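# Put the bent straw into the lidded cup

## Task

Remove the bent steel straw from its holder, flip it end for end, and feed its long straight section through the opening in the cup's lid until it reaches the bottom of the cup. The loose cup and the loose holder must both be standing upright afterwards. The result only counts if it stays in place without the robot holding it. Finish by releasing the straw and moving both hands away.

## Robot and tools

Robot and frame. Two arms, left_arm and right_arm, face each other across a table. Each carries the same five-finger right hand, so hand numbers and axes mean the same thing on both. The shared scene frame has its origin on the table top halfway between the arm bases, z = 0 at the table, +z up, and left_arm's base on the +y side. The arm names do not match the left or right of any image. Printed positions are in metres, orientations as quaternions wxyz, velocities in m/s and rad/s; printed positions get less accurate at long reach.

Hand point. Each arm is steered by a point 0.05 m in front of the palm, where index pad and thumb tip meet in a pinch. Its own axes: +z along the straightened fingers, +y out of the palm, +x across the palm toward the little finger. Straight fingers extend 0.06-0.07 m past it along +z. Across the palm the hand extends 0.08 m on the little-finger side and 0.02 m (thumb in front of palm) to 0.09 m on the thumb side. A wrist bracket on the little-finger side sits 0.03 m beyond the point along +y and 0.11 m across; it can collide.

The 28-number row. Every moving command uses one row of 28 numbers, each in [-1, 1], covering both arms: left_arm dx, dy, dz, rx, ry, rz, then left hand little, ring, middle, index, thumb_bend, thumb_turn, force_limit, speed; then the same 14 for right_arm. dx..rz are an offset, not a pose: measured from the hand point's pose in the most recent result that shows it (from the actual pose at action start if no result has shown it yet, or for the second and later calls within one reply), expressed in the hand point's own axes. 1.0 equals 0.6 m of travel or 180 degrees; rx, ry, rz form a single rotation vector. All zeros does not hold still; it drives back to that base pose. Each control step the command is clipped to within 100 mm and 16 degrees of the measured pose; position beats orientation when both cannot be met.

Hand numbers are absolute targets. Fingers: +1 straight, -1 curled into the palm. thumb_bend: +1 straight, -1 fully bent. thumb_turn: +1 beside the palm, -1 in front of it facing the fingers. A pinch is roughly index -0.22, thumb_bend -0.75, thumb_turn -0.57 (useful for the thin straw). A full wrap with the thumb in front suits objects 0.035-0.08 m wide; set the thumb before reaching the object. force_limit maps -1..+1 to about 0..10 N at the fingertip (0..15 N for thumb motors) and only stops closing. speed maps -1..+1 from nearly still to full (whole travel in 0.6 s); close at -0.9 or slower for a gentle grip. No value means 'unchanged': to keep a hand as it is, resend its last eight numbers, or before any were sent, its hand_measured six plus hand_force_limit and hand_speed. A motor only starts when its target changes by 0.01 or more, then locks when done.

Tools.
execute_actions: {"actions": [...], "pictures": bool}. An empty list just reports the state. One action: {"rows": [row, ...], "steps": n}, 1-15 rows, n up to 15 (default 15), each step 1/30 s, one row per step, last row repeated; every row counts from the same base pose. One wait: {"steps": n} up to 300, counted from the previous result. A refused call moves nothing.
move: "target" is one 28-number row as above. Each hand point travels a straight path; paths finish together in 0.5-10 s. "speed" is top path speed in m/s, 0.002-0.5, default 0.25 (turning up to twice that in rad/s). Optional "stop_force" (9-40 N, both arms, not in the first 0.2 s) ends an arm's path when its wrist sensor feels that much extra push against the motion; the arm then backs off two steps and holds. It is unreliable if the hand rotates during the move; leave it out when moving away from something you are pressing. Hand numbers are sent at the start.
wait: {"seconds": 0-10}, sends nothing new.
zoom_image: {"camera": one of cam_high, cam_low, cam_left_wrist, cam_right_wrist, "region": [x0, y0, x1, y1]} in pixels of a 672x504 image, top-left origin, at most 504x504.
show_instructions: no arguments; shows the reference image(s).
finished_scene: {"scene": number}; ends and grades the current scene, cannot be undone.

Reading results. The state line gives each hand point's pose and velocity. 'Hand target' shows where the controller is driving each arm. 'pose unreachable' and HELD mean the clearance check altered or blocked commands. A move adds a 'move:' line: done, off_target, moving, held, fault or contact (stop_force triggered), plus limits=paced (pose clipped) or limits=held (some steps blocked; motion may then spurt fast). Wrist force and torque are in the end effector's axes, with up to about 4 N offset, 2.4 N noise and saturation near 50 N; 'no reading' is harmless. hand_measured, hand_stopped_by (moving, target, force, stalled, fault) and hand_load_n (positive when pushed open) list six values in motor order; loads near zero mean the grip was lost. MOTOR HOT appears at 70 C; at 85 C the arm brakes until cool.

Avoid. Arms are stiff: commanding even slightly past a firm contact, or striking fast, can trigger a fault stop (wrist joints tolerate 24.9 N m, others 133 N m; any 150 N outside force also faults), halting the arm 10 s. Never let the arms collide or press on each other. Do not drop, slam or knock the straw, cup or holder, and nothing may leave the table. Loose objects are occasionally nudged, and arm motion lags commands by about 0.17 s, so check poses before the next step.

Each tool is called after "Emit:" in YAML: its name, and indented under it one key for each argument.

## Session

Emit:
execute_actions:
  actions: []

Scene clock: 0.00 s of 5600.00 s.
left_arm: end_effector_position=(+0.3174, +0.4975, +0.4717) hand_measured=(+1.000, +1.000, +1.000, +1.000, +1.000, +1.000) hand_load_n=(+0.0, +0.0, +0.0, +0.0, +0.0, +0.0) hand_stopped_by=(target, target, target, target, target, target) hand_force_limit=0.00 hand_speed=-0.80 end_effector_quat_wxyz=(-0.003, +0.279, +0.960, +0.005) end_effector_velocity=(+0.000, -0.000, +0.000) end_effector_angular_velocity=(-0.000, -0.002, -0.000) | right_arm: end_effector_position=(+0.1086, -0.3033, +0.4825) hand_measured=(+1.000, +1.000, +1.000, +1.000, +1.000, +1.000) hand_load_n=(+0.0, +0.0, +0.0, +0.0, +0.0, +0.0) hand_stopped_by=(target, target, target, target, target, target) hand_force_limit=0.00 hand_speed=-0.80 end_effector_quat_wxyz=(-0.006, -0.418, +0.908, -0.006) end_effector_velocity=(+0.000, +0.000, +0.000) end_effector_angular_velocity=(+0.001, -0.000, -0.002)
Joint positions: left_arm=[ 0.561 -1.712  1.354  1.939  1.566 -1.908] | right_arm=[-1.177 -1.743  1.347  1.979  1.581 -1.874]
Joint velocities: left_arm=[-0.     0.    -0.001 -0.001 -0.001  0.   ] | right_arm=[-0.001 -0.    -0.001  0.001 -0.001  0.001]
Wrist force (N, on the end effector, along its own x y z axes, offset not removed): no reading
Wrist torque (N m, same axes, about the end effector's origin, offset not removed): no reading
Hand target (left_arm): +0.317, +0.497, +0.472; -0.003, +0.279, +0.960, +0.005
Hand target (right_arm): +0.109, -0.303, +0.483; -0.006, -0.418, +0.908, -0.006

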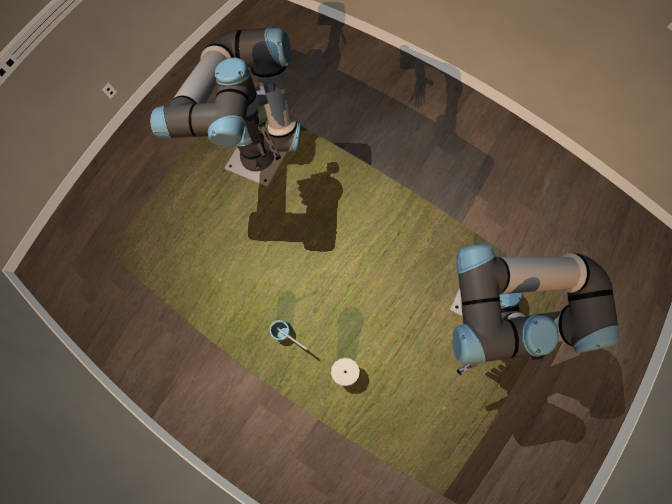

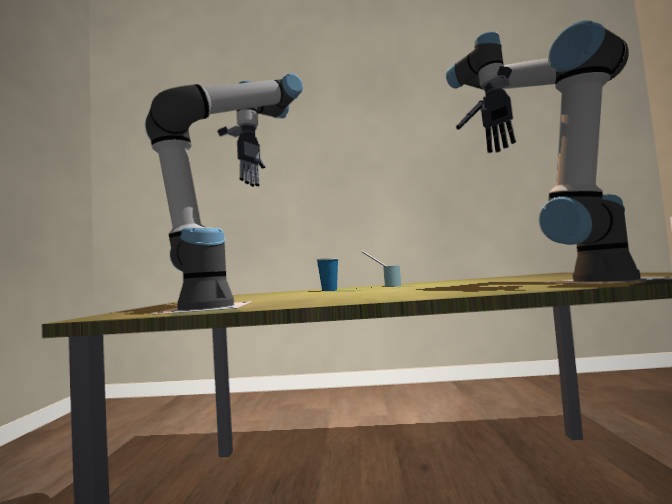

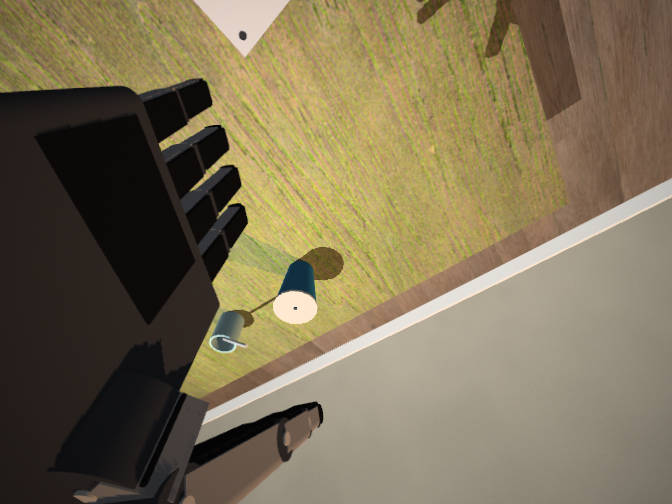

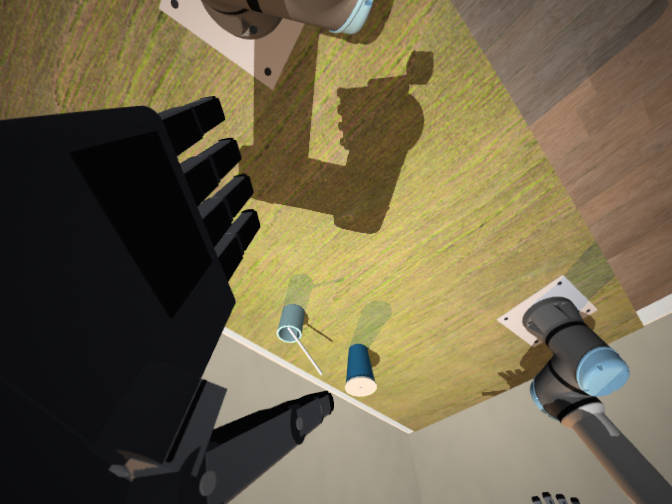

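Emit:
zoom_image:
  camera: "cam_high"
  region: [240, 290, 400, 410]

Emit:
zoom_image:
  camera: "cam_low"
  region: [300, 230, 420, 310]

Region (240, 290, 400, 410) of cam_high's 672x504 image, scaled by 3.150, with more detail than that image has; it fills the top 378 rows of this view, and the rest is white.

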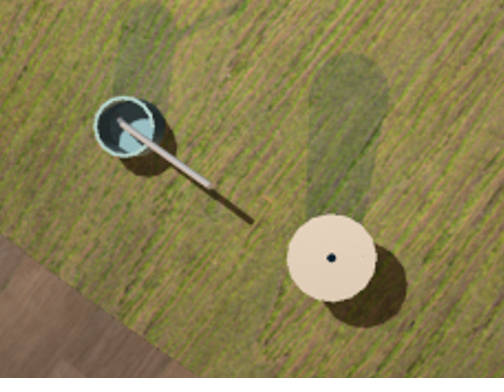

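Region (300, 230, 420, 310) of cam_low's 672x504 image, scaled by 4.200, with more detail than that image has.

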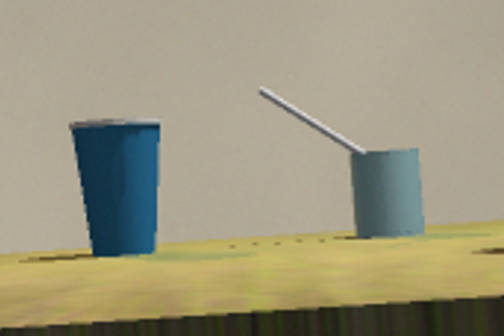

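Emit:
move:
  target: [-0.7262,-0.1673,0.4115,0.6088,0.1781,-0.6012,1,1,1,0.4,-0.75,-0.57,0.2,0.3, -0.8088,-0.1035,0.5497,-0.2377,0.0850,0.7429,1,1,1,0.4,-0.75,-0.57,0.2,0.3]
  speed: 0.35

Scene clock: 118.07 s of 5600.00 s.
left_arm: end_effector_position=(+0.4421, +0.3718, +0.3711) hand_measured=(+1.000, +1.000, +1.000, +0.400, -0.750, -0.570) hand_load_n=(+0.0, +0.0, +0.0, +0.0, +0.0, +0.0) hand_stopped_by=(target, target, target, target, target, target) hand_force_limit=0.20 hand_speed=0.30 end_effector_quat_wxyz=(+0.206, +0.106, -0.921, +0.313) end_effector_velocity=(+0.001, +0.001, +0.000) end_effector_angular_velocity=(+0.001, -0.001, +0.002) | right_arm: end_effector_position=(+0.4684, +0.0198, +0.1448) hand_measured=(+1.000, +1.000, +1.000, +0.400, -0.750, -0.570) hand_load_n=(+0.0, +0.0, +0.0, +0.0, +0.0, +0.0) hand_stopped_by=(target, target, target, target, target, target) hand_force_limit=0.20 hand_speed=0.30 end_effector_quat_wxyz=(-0.209, +0.675, +0.676, +0.210) end_effector_velocity=(+0.001, +0.001, -0.000) end_effector_angular_velocity=(-0.002, +0.003, -0.007)
Joint positions: left_arm=[ 1.059 -1.131  1.018  1.743  2.336 -2.182] | right_arm=[-1.037 -0.82   0.985  0.99   1.123  0.793]
Joint velocities: left_arm=[ 0.002 -0.    -0.001 -0.    -0.001 -0.   ] | right_arm=[ 0.001  0.005 -0.009  0.004  0.003  0.008]
Wrist force (N, on the end effector, along its own x y z axes, offset not removed): left_arm=[1.2 0.5 -2.9] | right_arm=[-1.5 0.4 0.8]
Wrist torque (N m, same axes, about the end effector's origin, offset not removed): left_arm=[0.35 -0.17 0.12] | right_arm=[0.06 0.37 0.07]
Hand target (left_arm): +0.442, +0.372, +0.371; -0.206, -0.106, +0.921, -0.313
Hand target (right_arm): +0.468, +0.020, +0.145; -0.209, +0.675, +0.676, +0.210
Off the commanded pose (left_arm): 0.307 m, 95 deg; position and orientation clipped at the last step of the last action.
Off the commanded pose (right_arm): 0.001 m, 0 deg.
After step 90, 110.60 s passed at rest.
move: held (left_arm); limits=paced,held; held on 81 of 134 steps (left_arm), including the last (left_arm)
pose unreachable (left arm): on one or more control steps of this call this arm could not follow its commanded pose, so it was not sent that pose on those steps. On the call's last step it was still not sent that pose. It may still have moved: this result reports where it is.
cause: the commanded pose would bring two parts of the arm too close to each other (joints 4 (wrist 1) to 6 (wrist 3) lie between them).

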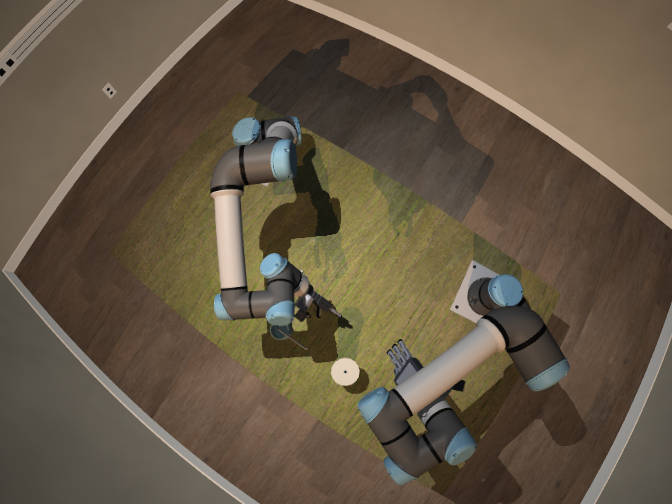

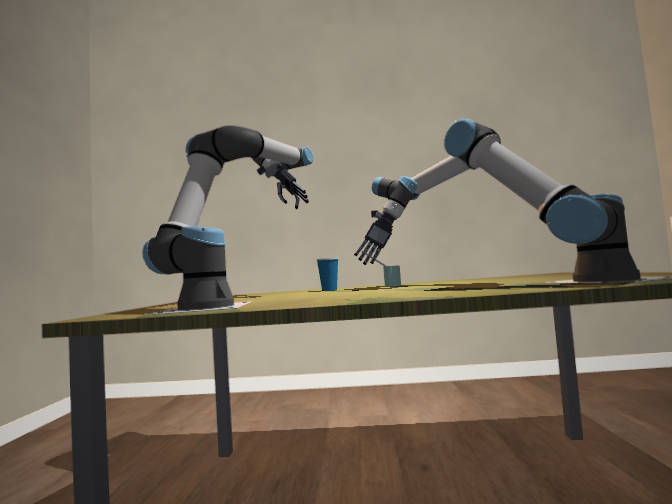

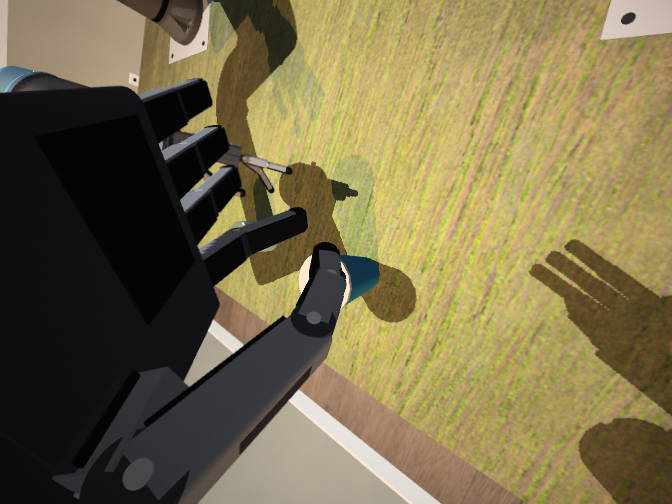

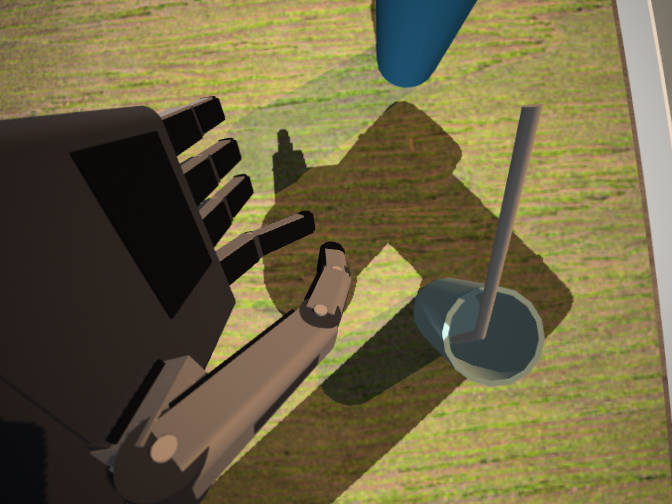

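Emit:
execute_actions:
  actions: []

Scene clock: 129.83 s of 5600.00 s.
left_arm: end_effector_position=(+0.4421, +0.3718, +0.3711) hand_measured=(+1.000, +1.000, +1.000, +0.400, -0.750, -0.570) hand_load_n=(+0.0, +0.0, +0.0, +0.0, +0.0, +0.0) hand_stopped_by=(target, target, target, target, target, target) hand_force_limit=0.20 hand_speed=0.30 end_effector_quat_wxyz=(+0.206, +0.106, -0.921, +0.313) end_effector_velocity=(+0.000, +0.000, -0.000) end_effector_angular_velocity=(+0.001, +0.001, +0.001) | right_arm: end_effector_position=(+0.4685, +0.0199, +0.1447) hand_measured=(+1.000, +1.000, +1.000, +0.400, -0.750, -0.570) hand_load_n=(+0.0, +0.0, +0.0, +0.0, +0.0, +0.0) hand_stopped_by=(target, target, target, target, target, target) hand_force_limit=0.20 hand_speed=0.30 end_effector_quat_wxyz=(-0.209, +0.675, +0.676, +0.210) end_effector_velocity=(+0.000, +0.001, +0.001) end_effector_angular_velocity=(+0.002, -0.002, +0.001)
Joint positions: left_arm=[ 1.059 -1.131  1.018  1.743  2.336 -2.182] | right_arm=[-1.037 -0.819  0.984  0.99   1.123  0.794]
Joint velocities: left_arm=[-0.     0.     0.    -0.001 -0.001 -0.002] | right_arm=[ 0.001 -0.    -0.002 -0.001  0.     0.   ]
Wrist force (N, on the end effector, along its own x y z axes, offset not removed): left_arm=[3.4 -0.2 -2.6] | right_arm=[0.0 -2.2 -0.5]
Wrist torque (N m, same axes, about the end effector's origin, offset not removed): left_arm=[0.39 -0.49 0.28] | right_arm=[-0.47 0.13 -0.04]
Hand target (left_arm): +0.442, +0.372, +0.371; -0.206, -0.106, +0.921, -0.313
Hand target (right_arm): +0.468, +0.020, +0.145; -0.209, +0.675, +0.676, +0.210
Off the commanded pose (left_arm): 0.307 m, 95 deg; position and orientation clipped at the last step of the last action.
Off the commanded pose (right_arm): 0.001 m, 0 deg.
Steps of this call (steps 1 to 90: nothing new was sent; then 8.77 s passed at rest). Readings (end_effector_position | what the end effector reports):
1: left_arm (+0.4421, +0.3718, +0.3711) | right_arm (+0.4684, +0.0198, +0.1448) | left_arm hand_measured=(+1.000, +1.000, +1.000, +0.400, -0.750, -0.570) hand_load_n=(+0.0, +0.0, +0.0, +0.0, +0.0, +0.0) hand_stopped_by=(target, target, target, target, target, target) hand_force_limit=0.20 hand_speed=0.30 | right_arm hand_measured=(+1.000, +1.000, +1.000, +0.400, -0.750, -0.570) hand_load_n=(+0.0, +0.0, +0.0, +0.0, +0.0, +0.0) hand_stopped_by=(target, target, target, target, target, target) hand_force_limit=0.20 hand_speed=0.30
2: left_arm (+0.4421, +0.3718, +0.3711) | right_arm (+0.4685, +0.0199, +0.1447) | left_arm hand_measured=(+1.000, +1.000, +1.000, +0.400, -0.750, -0.570) hand_load_n=(+0.0, +0.0, +0.0, +0.0, +0.0, +0.0) hand_stopped_by=(target, target, target, target, target, target) hand_force_limit=0.20 hand_speed=0.30 | right_arm hand_measured=(+1.000, +1.000, +1.000, +0.400, -0.750, -0.570) hand_load_n=(+0.0, +0.0, +0.0, +0.0, +0.0, +0.0) hand_stopped_by=(target, target, target, target, target, target) hand_force_limit=0.20 hand_speed=0.30
4: left_arm (+0.4421, +0.3718, +0.3711) | right_arm (+0.4685, +0.0199, +0.1447) | left_arm hand_measured=(+1.000, +1.000, +1.000, +0.400, -0.750, -0.570) hand_load_n=(+0.0, +0.0, +0.0, +0.0, +0.0, +0.0) hand_stopped_by=(target, target, target, target, target, target) hand_force_limit=0.20 hand_speed=0.30 | right_arm hand_measured=(+1.000, +1.000, +1.000, +0.400, -0.750, -0.570) hand_load_n=(+0.0, +0.0, +0.0, +0.0, +0.0, +0.0) hand_stopped_by=(target, target, target, target, target, target) hand_force_limit=0.20 hand_speed=0.30
8: left_arm (+0.4421, +0.3718, +0.3711) | right_arm (+0.4685, +0.0199, +0.1447) | left_arm hand_measured=(+1.000, +1.000, +1.000, +0.400, -0.750, -0.570) hand_load_n=(+0.0, +0.0, +0.0, +0.0, +0.0, +0.0) hand_stopped_by=(target, target, target, target, target, target) hand_force_limit=0.20 hand_speed=0.30 | right_arm hand_measured=(+1.000, +1.000, +1.000, +0.400, -0.750, -0.570) hand_load_n=(+0.0, +0.0, +0.0, +0.0, +0.0, +0.0) hand_stopped_by=(target, target, target, target, target, target) hand_force_limit=0.20 hand_speed=0.30
90: the state above

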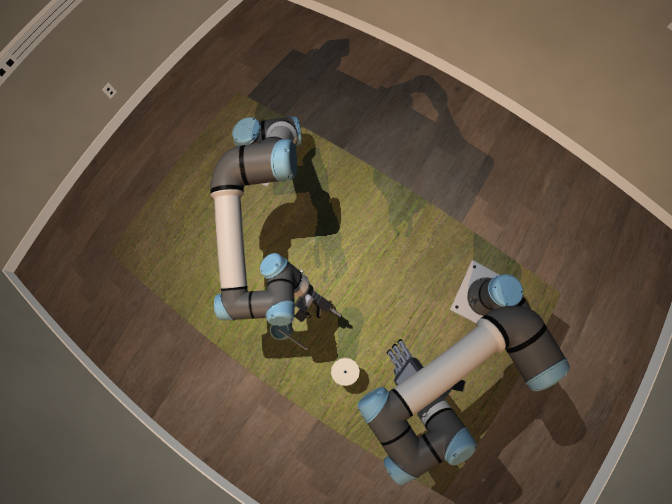

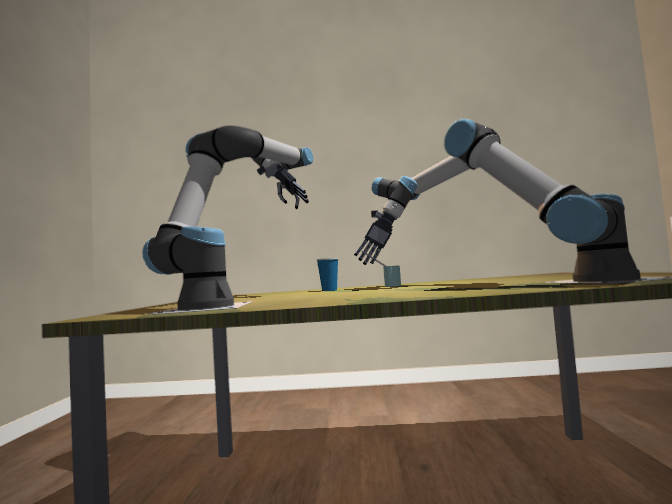

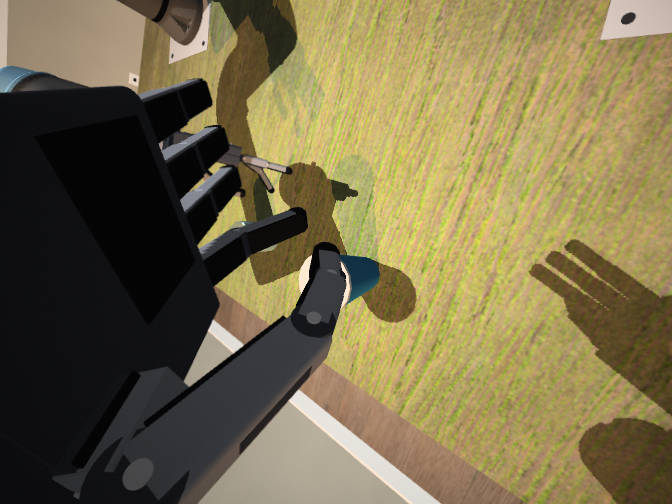

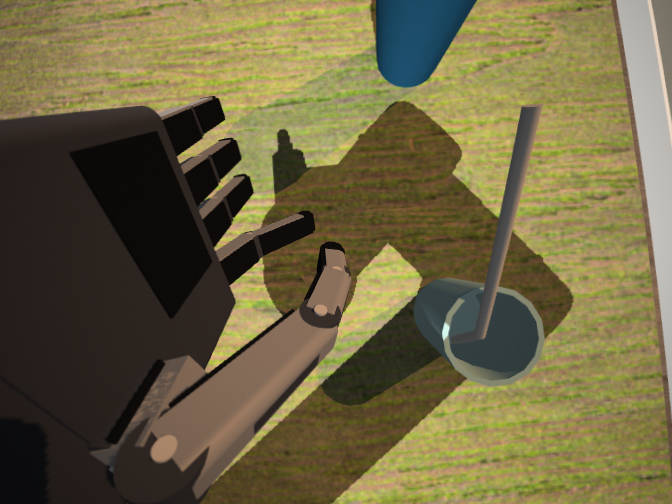

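Emit:
zoom_image:
  camera: "cam_right_wrist"
  region: [380, 80, 620, 400]

Region (380, 80, 620, 400) of cam_right_wrist's 672x504 image, scaled by 1.575, with more detail than that image has; it fills the left 378 columns of this view, and the rest is white.

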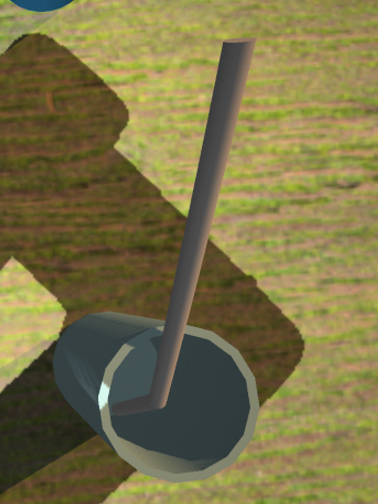

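Emit:
move:
  target: [-0.247,-0.145,0.118,0.171,-0.331,0,1,1,1,0.4,-0.75,-0.57,0.2,0.3,0.045,0.0967,0.04,-0.1388,0.0087,-0.0396,1,1,1,0.4,-0.75,-0.57,0.2,0.3]
  speed: 0.4

Scene clock: 256.47 s of 5600.00 s.
left_arm: end_effector_position=(+0.5792, +0.2708, +0.3019) hand_measured=(+1.000, +1.000, +1.000, +0.400, -0.750, -0.570) hand_load_n=(+0.0, +0.0, +0.0, +0.0, +0.0, +0.0) hand_stopped_by=(target, target, target, target, target, target) hand_force_limit=0.20 hand_speed=0.30 end_effector_quat_wxyz=(-0.250, +0.280, -0.819, +0.435) end_effector_velocity=(+0.001, -0.002, -0.001) end_effector_angular_velocity=(-0.021, -0.121, +0.111) | right_arm: end_effector_position=(+0.5264, +0.0559, +0.1404) hand_measured=(+1.000, +1.000, +1.000, +0.400, -0.750, -0.570) hand_load_n=(+0.0, +0.0, +0.0, +0.0, +0.0, +0.0) hand_stopped_by=(target, target, target, target, target, target) hand_force_limit=0.20 hand_speed=0.30 end_effector_quat_wxyz=(-0.055, +0.658, +0.652, +0.372) end_effector_velocity=(-0.001, -0.000, -0.001) end_effector_angular_velocity=(-0.001, +0.001, +0.001)
Joint positions: left_arm=[ 0.709 -1.437  1.5    0.457  1.539 -2.966] | right_arm=[-0.928 -0.82   1.056  0.566  1.489  0.851]
Joint velocities: left_arm=[-0.083 -0.069  0.125 -0.158 -0.202 -0.038] | right_arm=[ 0.     0.     0.002 -0.001 -0.001 -0.   ]
Wrist force (N, on the end effector, along its own x y z axes, offset not removed): left_arm=[-0.7 3.6 -2.2] | right_arm=[1.2 -1.0 -0.4]
Wrist torque (N m, same axes, about the end effector's origin, offset not removed): left_arm=[0.84 -0.07 0.21] | right_arm=[-0.22 -0.02 -0.03]
Hand target (left_arm): +0.579, +0.271, +0.302; +0.259, -0.283, +0.814, -0.436
Hand target (right_arm): +0.526, +0.056, +0.140; -0.055, +0.658, +0.652, +0.372
Off the commanded pose (left_arm): 0.002 m, 8 deg.
Off the commanded pose (right_arm): 0.000 m, 0 deg.
After step 90, 117.00 s passed at rest.
move: moving (left_arm; no rest 5 s after the path's end); limits=paced

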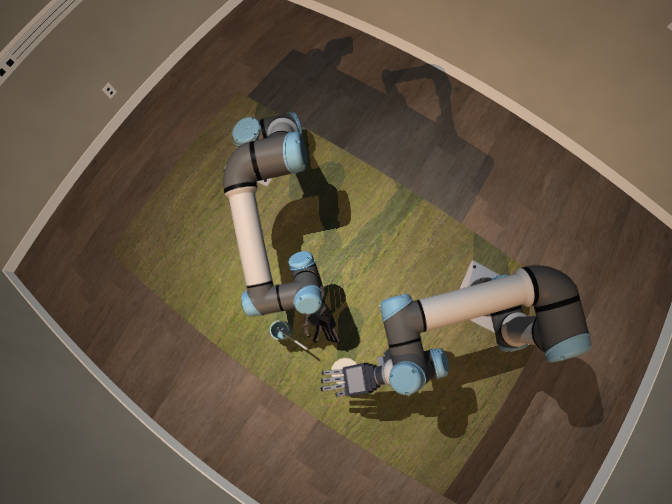

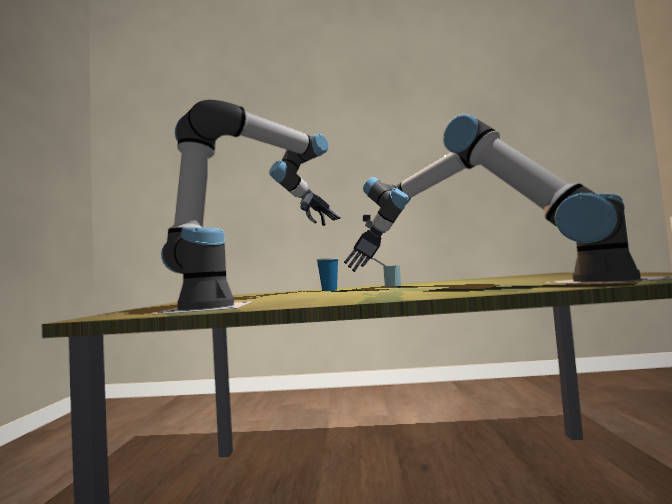

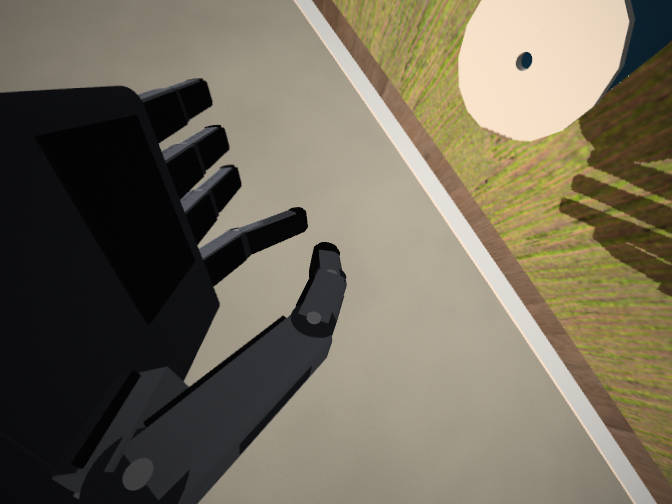

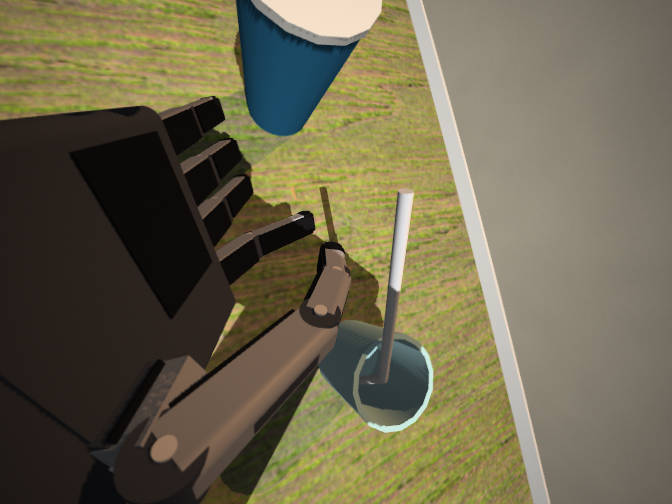

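Emit:
move:
  target: [0.034,0.042,0.199,0.126,0.142,-0.540,1,1,1,0.4,-0.75,-0.57,0.2,0.3,-0.0133,0.033,0,0,0,0,1,1,1,0.4,-0.75,-0.57,0.2,0.3]
  speed: 0.4

Scene clock: 277.10 s of 5600.00 s.
left_arm: end_effector_position=(+0.6365, +0.2001, +0.2179) hand_measured=(+1.000, +1.000, +1.000, +0.400, -0.750, -0.570) hand_load_n=(+0.0, +0.0, +0.0, +0.0, +0.0, +0.0) hand_stopped_by=(target, target, target, target, target, target) hand_force_limit=0.20 hand_speed=0.30 end_effector_quat_wxyz=(+0.276, +0.651, -0.277, +0.650) end_effector_velocity=(+0.000, -0.001, -0.001) end_effector_angular_velocity=(-0.008, +0.002, +0.003) | right_arm: end_effector_position=(+0.5452, +0.0465, +0.1440) hand_measured=(+1.000, +1.000, +1.000, +0.400, -0.750, -0.570) hand_load_n=(+0.0, +0.0, +0.0, +0.0, +0.0, +0.0) hand_stopped_by=(target, target, target, target, target, target) hand_force_limit=0.20 hand_speed=0.30 end_effector_quat_wxyz=(-0.054, +0.658, +0.652, +0.372) end_effector_velocity=(-0.000, +0.000, -0.000) end_effector_angular_velocity=(-0.000, +0.000, +0.000)
Joint positions: left_arm=[ 0.948 -1.219  1.792 -0.572  1.858 -4.712] | right_arm=[-0.961 -0.816  1.04   0.581  1.466  0.827]
Joint velocities: left_arm=[-0.002  0.002  0.004 -0.01  -0.005 -0.008] | right_arm=[0.001 0.    0.    0.    0.    0.   ]
Wrist force (N, on the end effector, along its own x y z axes, offset not removed): left_arm=[-0.1 1.5 -2.3] | right_arm=[2.8 0.0 -3.2]
Wrist torque (N m, same axes, about the end effector's origin, offset not removed): left_arm=[0.49 -0.02 0.13] | right_arm=[0.12 -0.24 0.34]
Hand target (left_arm): +0.637, +0.200, +0.218; +0.277, +0.651, -0.276, +0.651
Hand target (right_arm): +0.545, +0.046, +0.144; -0.054, +0.658, +0.652, +0.372
Off the commanded pose (left_arm): 0.000 m, 0 deg.
Off the commanded pose (right_arm): 0.000 m, 0 deg.
After step 90, 14.77 s passed at rest.
move: done

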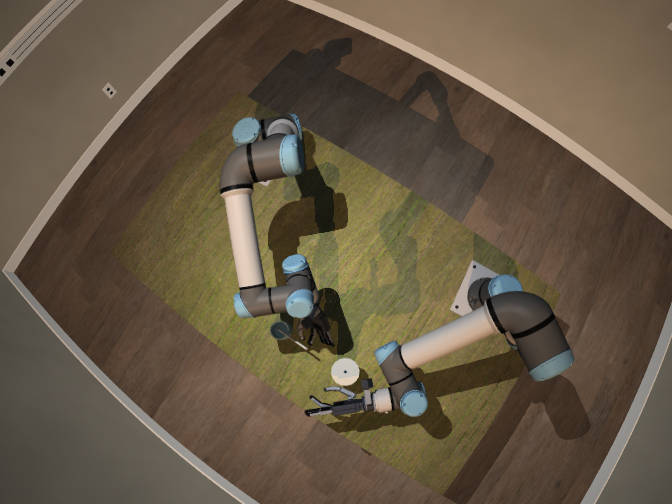

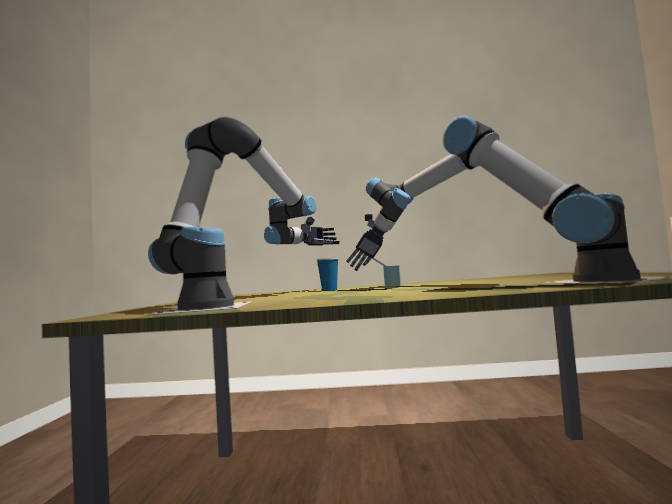

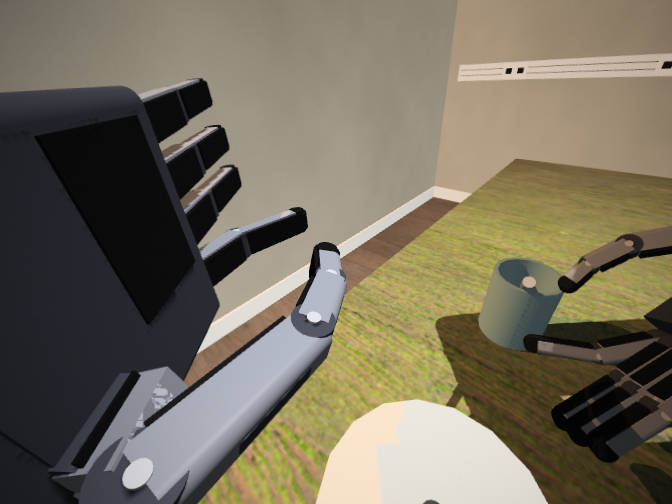

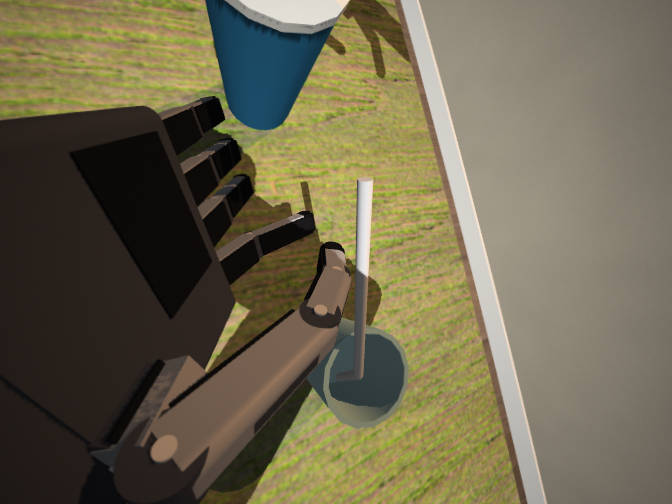

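Emit:
zoom_image:
  camera: "cam_left_wrist"
  region: [452, 210, 672, 430]

Region (452, 210, 672, 430) of cam_left_wrist's 672x504 image, scaled by 2.291, with more detail than that image has.

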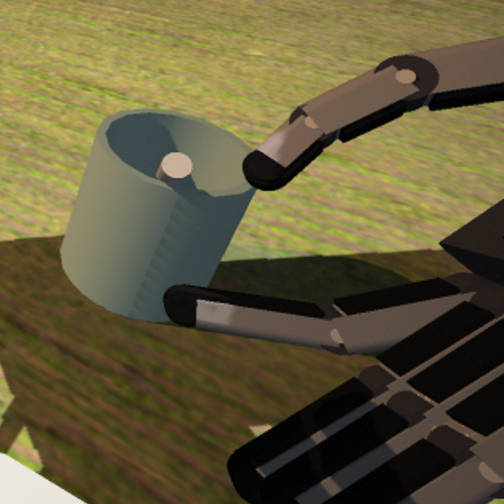

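Emit:
move:
  target: [0,0,0,0,0,0,1,1,1,0.4,-0.75,-0.57,0.2,0.3,0,0.035,0.01,0,0,0,1,1,1,0.4,-0.75,-0.57,0.2,0.3]
  speed: 0.04

Emit:
zoom_image:
  camera: "cam_left_wrist"
  region: [452, 210, 672, 430]

Scene clock: 293.43 s of 5600.00 s.
left_arm: end_effector_position=(+0.6365, +0.2001, +0.2178) hand_measured=(+1.000, +1.000, +1.000, +0.400, -0.750, -0.570) hand_load_n=(+0.0, +0.0, +0.0, +0.0, +0.0, +0.0) hand_stopped_by=(target, target, target, target, target, target) hand_force_limit=0.20 hand_speed=0.30 end_effector_quat_wxyz=(+0.276, +0.651, -0.277, +0.650) end_effector_velocity=(-0.000, -0.001, +0.000) end_effector_angular_velocity=(+0.000, -0.001, -0.002) | right_arm: end_effector_position=(+0.5664, +0.0468, +0.1484) hand_measured=(+1.000, +1.000, +1.000, +0.400, -0.750, -0.570) hand_load_n=(+0.0, +0.0, +0.0, +0.0, +0.0, +0.0) hand_stopped_by=(target, target, target, target, target, target) hand_force_limit=0.20 hand_speed=0.30 end_effector_quat_wxyz=(-0.054, +0.658, +0.652, +0.372) end_effector_velocity=(+0.002, +0.000, +0.001) end_effector_angular_velocity=(-0.001, -0.001, +0.000)
Joint positions: left_arm=[ 0.948 -1.219  1.792 -0.572  1.858 -4.712] | right_arm=[-0.985 -0.784  0.973  0.618  1.45   0.81 ]
Joint velocities: left_arm=[-0.001  0.    -0.     0.     0.     0.001] | right_arm=[-0.001  0.004 -0.009  0.005 -0.001 -0.002]
Wrist force (N, on the end effector, along its own x y z axes, offset not removed): left_arm=[1.8 1.3 0.5] | right_arm=[0.2 -1.2 -2.1]
Wrist torque (N m, same axes, about the end effector's origin, offset not removed): left_arm=[0.36 -0.40 0.29] | right_arm=[-0.09 0.04 0.19]
Hand target (left_arm): +0.637, +0.200, +0.218; +0.276, +0.651, -0.277, +0.650
Hand target (right_arm): +0.567, +0.047, +0.148; -0.054, +0.658, +0.652, +0.372
Off the commanded pose (left_arm): 0.000 m, 0 deg.
Off the commanded pose (right_arm): 0.000 m, 0 deg.
After step 90, 12.47 s passed at rest.
move: done

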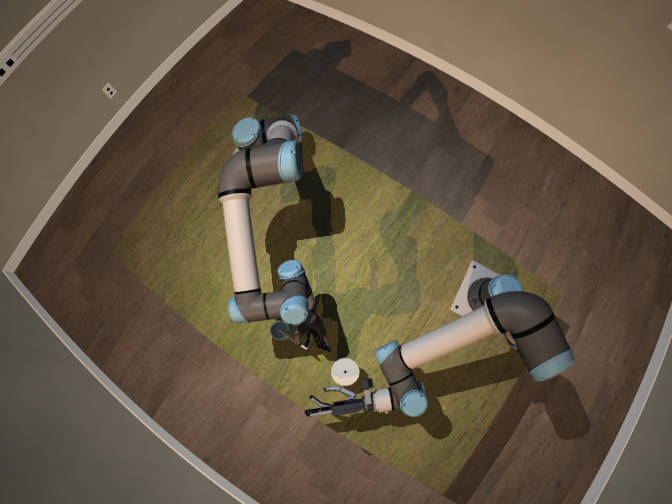

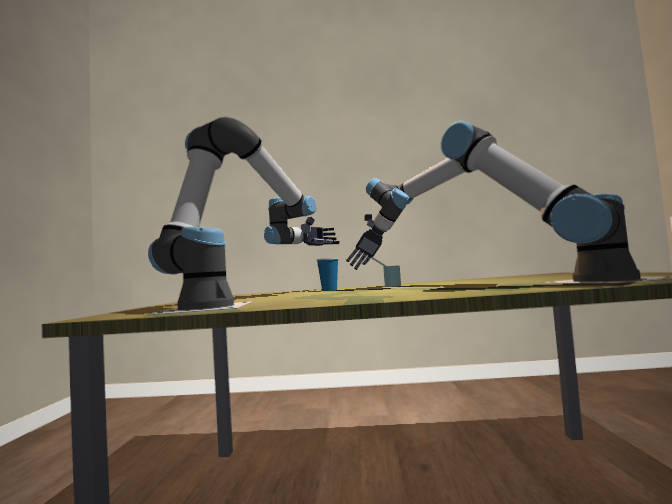

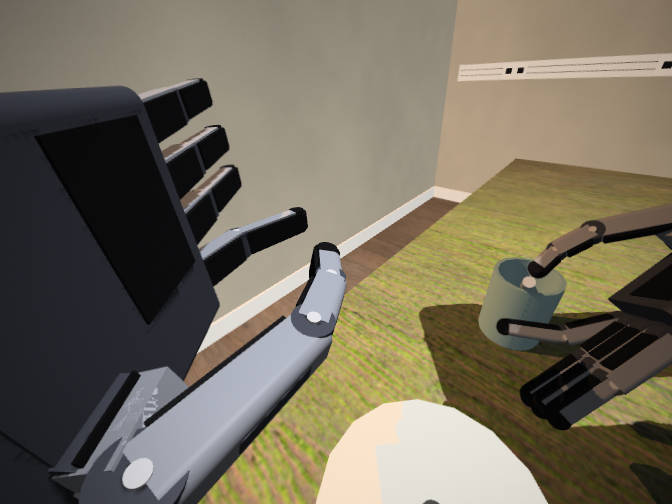

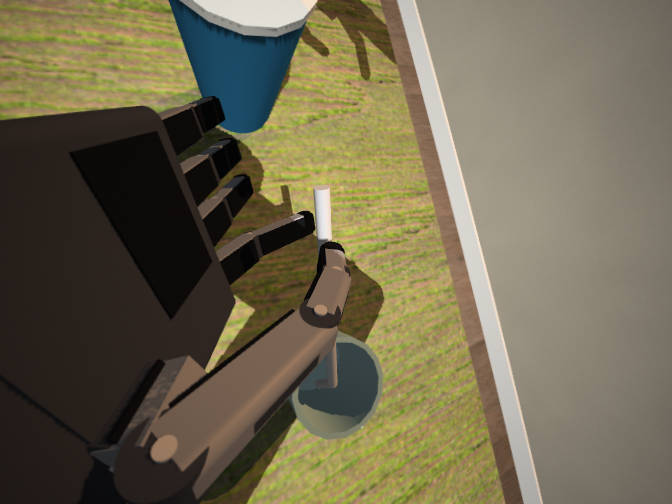

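Region (452, 210, 672, 430) of cam_left_wrist's 672x504 image, scaled by 2.291, with more detail than that image has.

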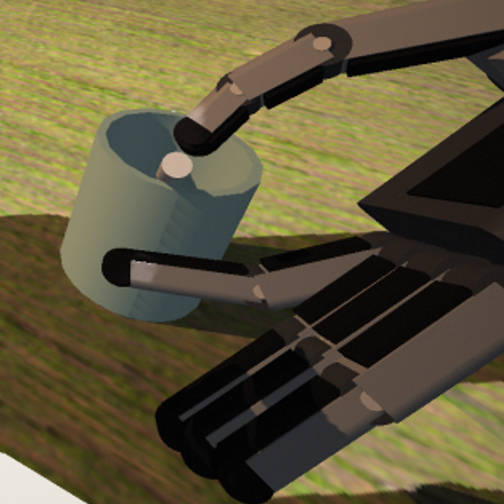

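Emit:
move:
  target: [0,0,0,0,0,0,1,1,1,0.4,-0.75,-0.57,0.2,0.3,0,0,0,0,0,0,1,1,1,-0.4,-0.75,-0.57,0.2,-0.7]
  speed: 0.04

Emit:
zoom_image:
  camera: "cam_left_wrist"
  region: [452, 210, 672, 430]

Scene clock: 298.57 s of 5600.00 s.
left_arm: end_effector_position=(+0.6365, +0.2001, +0.2178) hand_measured=(+1.000, +1.000, +1.000, +0.400, -0.750, -0.570) hand_load_n=(+0.0, +0.0, +0.0, +0.0, +0.0, +0.0) hand_stopped_by=(target, target, target, target, target, target) hand_force_limit=0.20 hand_speed=0.30 end_effector_quat_wxyz=(+0.276, +0.651, -0.277, +0.650) end_effector_velocity=(-0.000, +0.000, -0.001) end_effector_angular_velocity=(+0.001, +0.001, -0.000) | right_arm: end_effector_position=(+0.5664, +0.0468, +0.1484) hand_measured=(+1.000, +1.000, +1.000, -0.112, -0.748, -0.570) hand_load_n=(+0.0, +0.0, +0.0, +6.5, +2.5, -0.5) hand_stopped_by=(target, target, target, force, target, target) hand_force_limit=0.20 hand_speed=-0.70 end_effector_quat_wxyz=(-0.054, +0.658, +0.652, +0.372) end_effector_velocity=(-0.001, +0.001, +0.000) end_effector_angular_velocity=(-0.000, +0.000, +0.002)
Joint positions: left_arm=[ 0.948 -1.219  1.792 -0.572  1.858 -4.712] | right_arm=[-0.985 -0.784  0.973  0.618  1.45   0.81 ]
Joint velocities: left_arm=[ 0.     0.001  0.001  0.     0.    -0.   ] | right_arm=[ 0.001 -0.    -0.001  0.001 -0.001 -0.   ]
Wrist force (N, on the end effector, along its own x y z axes, offset not removed): left_arm=[0.1 -0.4 -2.5] | right_arm=[-0.3 0.1 -0.8]
Wrist torque (N m, same axes, about the end effector's origin, offset not removed): left_arm=[0.29 0.00 0.23] | right_arm=[-0.12 0.16 -0.03]
Hand target (left_arm): +0.637, +0.200, +0.218; +0.276, +0.651, -0.277, +0.650
Hand target (right_arm): +0.566, +0.047, +0.148; -0.054, +0.658, +0.652, +0.372
Off the commanded pose (left_arm): 0.000 m, 0 deg.
Off the commanded pose (right_arm): 0.000 m, 0 deg.
After step 90, 0.83 s passed at rest.
move: done

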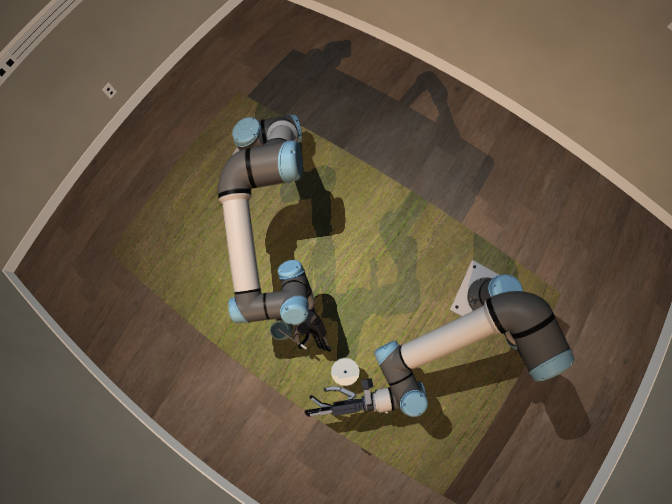

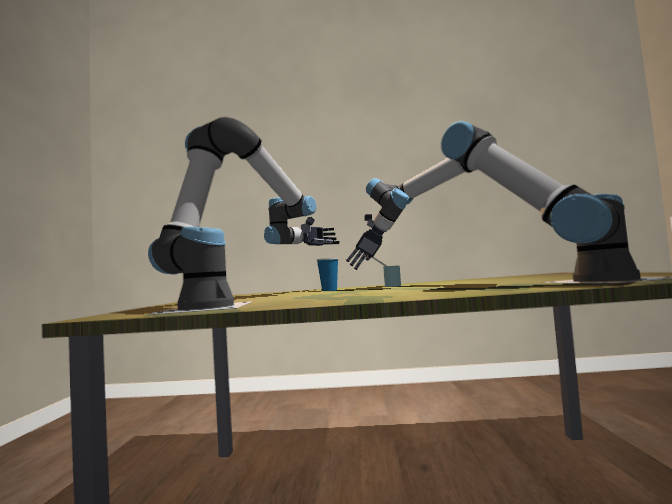

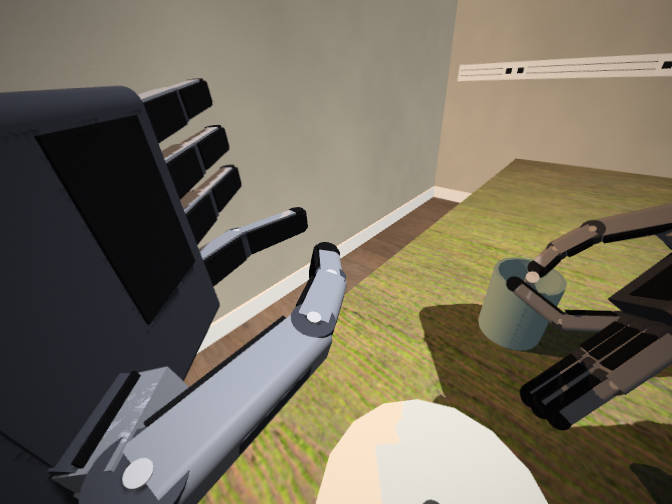

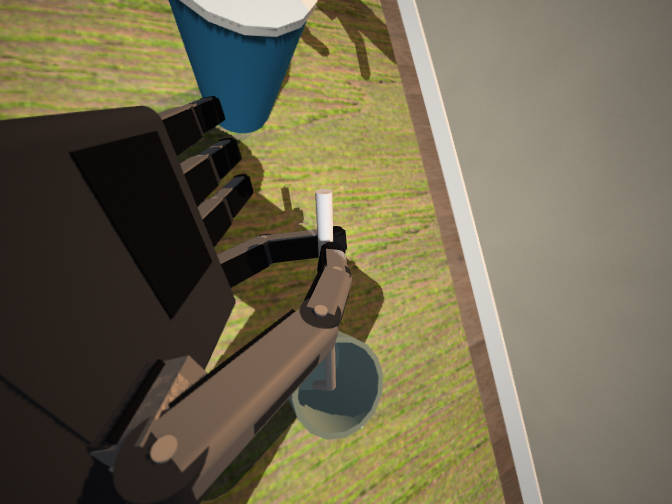

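Region (452, 210, 672, 430) of cam_left_wrist's 672x504 image, scaled by 2.291, with more detail than that image has.

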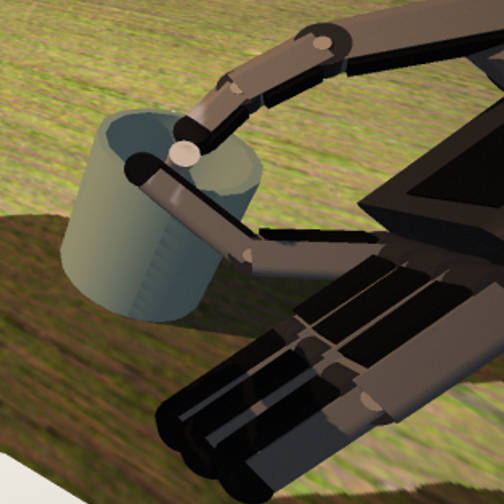

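Emit:
move:
  target: [0.1,0,-0.333,0,0,0.528,1,1,1,0.4,-0.75,-0.57,0.2,0.3,0.1027,0.0759,-0.1313,0,0,0,1,1,1,-0.45,-0.75,-0.57,0.5,-0.85]
  speed: 0.4

Scene clock: 369.63 s of 5600.00 s.
left_arm: end_effector_position=(+0.4980, +0.3441, +0.2775) hand_measured=(+1.000, +1.000, +1.000, +0.400, -0.750, -0.570) hand_load_n=(+0.0, +0.0, +0.0, +0.0, +0.0, +0.0) hand_stopped_by=(target, target, target, target, target, target) hand_force_limit=0.20 hand_speed=0.30 end_effector_quat_wxyz=(+0.293, -0.236, +0.667, -0.643) end_effector_velocity=(-0.001, +0.000, +0.001) end_effector_angular_velocity=(+0.008, -0.009, +0.001) | right_arm: end_effector_position=(+0.5666, +0.0468, +0.2582) hand_measured=(+1.000, +1.000, +1.000, -0.118, -0.748, -0.570) hand_load_n=(+0.0, +0.0, +0.0, +8.5, +3.0, -1.0) hand_stopped_by=(target, target, target, force, target, target) hand_force_limit=0.50 hand_speed=-0.85 end_effector_quat_wxyz=(-0.054, +0.658, +0.652, +0.372) end_effector_velocity=(-0.000, +0.001, +0.001) end_effector_angular_velocity=(+0.000, -0.001, +0.001)
Joint positions: left_arm=[ 0.806 -1.877  2.223 -0.344  1.716 -3.054] | right_arm=[-0.985 -0.803  0.724  0.885  1.449  0.81 ]
Joint velocities: left_arm=[-0.006 -0.006  0.003  0.002 -0.007  0.012] | right_arm=[ 0.001  0.001 -0.004  0.002  0.    -0.001]
Wrist force (N, on the end effector, along its own x y z axes, offset not removed): left_arm=[-1.1 -0.8 -1.0] | right_arm=[0.8 -1.5 -0.9]
Wrist torque (N m, same axes, about the end effector's origin, offset not removed): left_arm=[0.18 -0.01 0.11] | right_arm=[-0.22 0.02 0.13]
Hand target (left_arm): +0.498, +0.344, +0.278; +0.293, -0.236, +0.667, -0.643
Hand target (right_arm): +0.567, +0.047, +0.258; -0.054, +0.658, +0.652, +0.372
Off the commanded pose (left_arm): 0.001 m, 0 deg.
Off the commanded pose (right_arm): 0.000 m, 0 deg.
After step 90, 65.43 s passed at rest.
move: done

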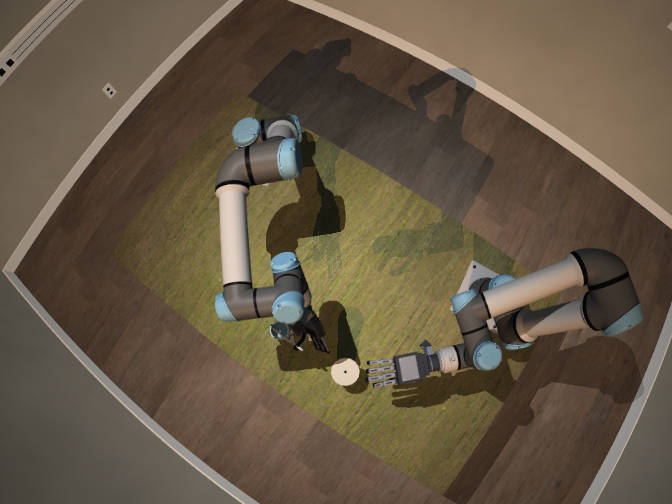

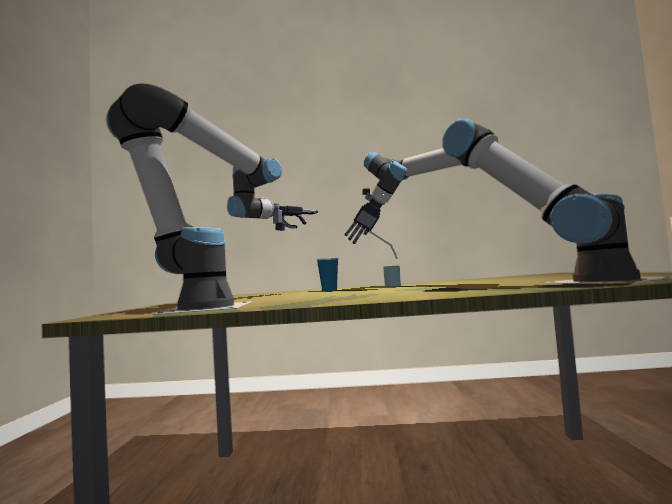

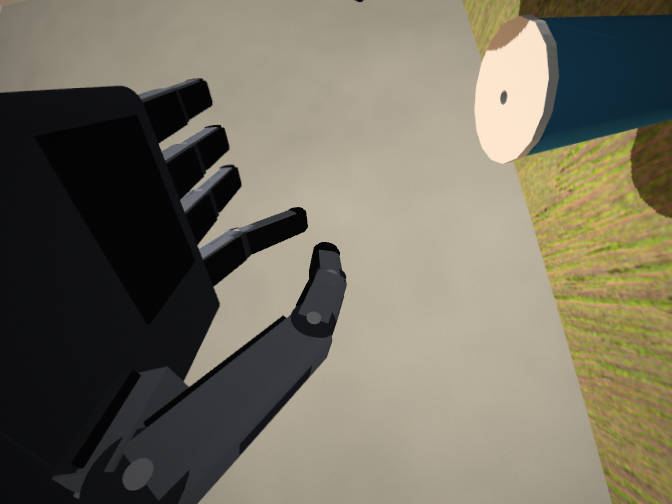

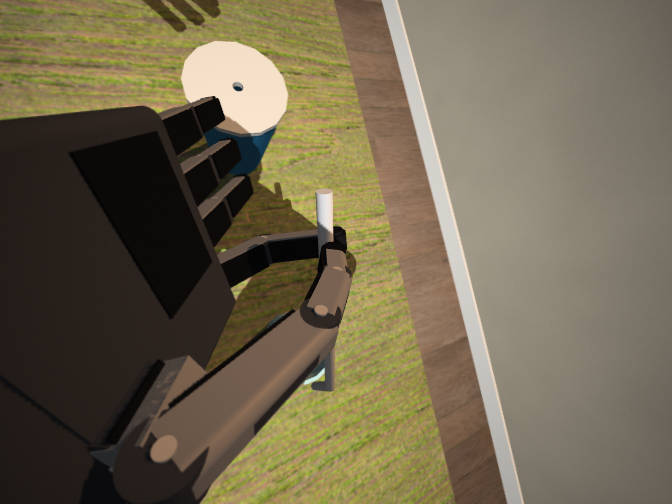

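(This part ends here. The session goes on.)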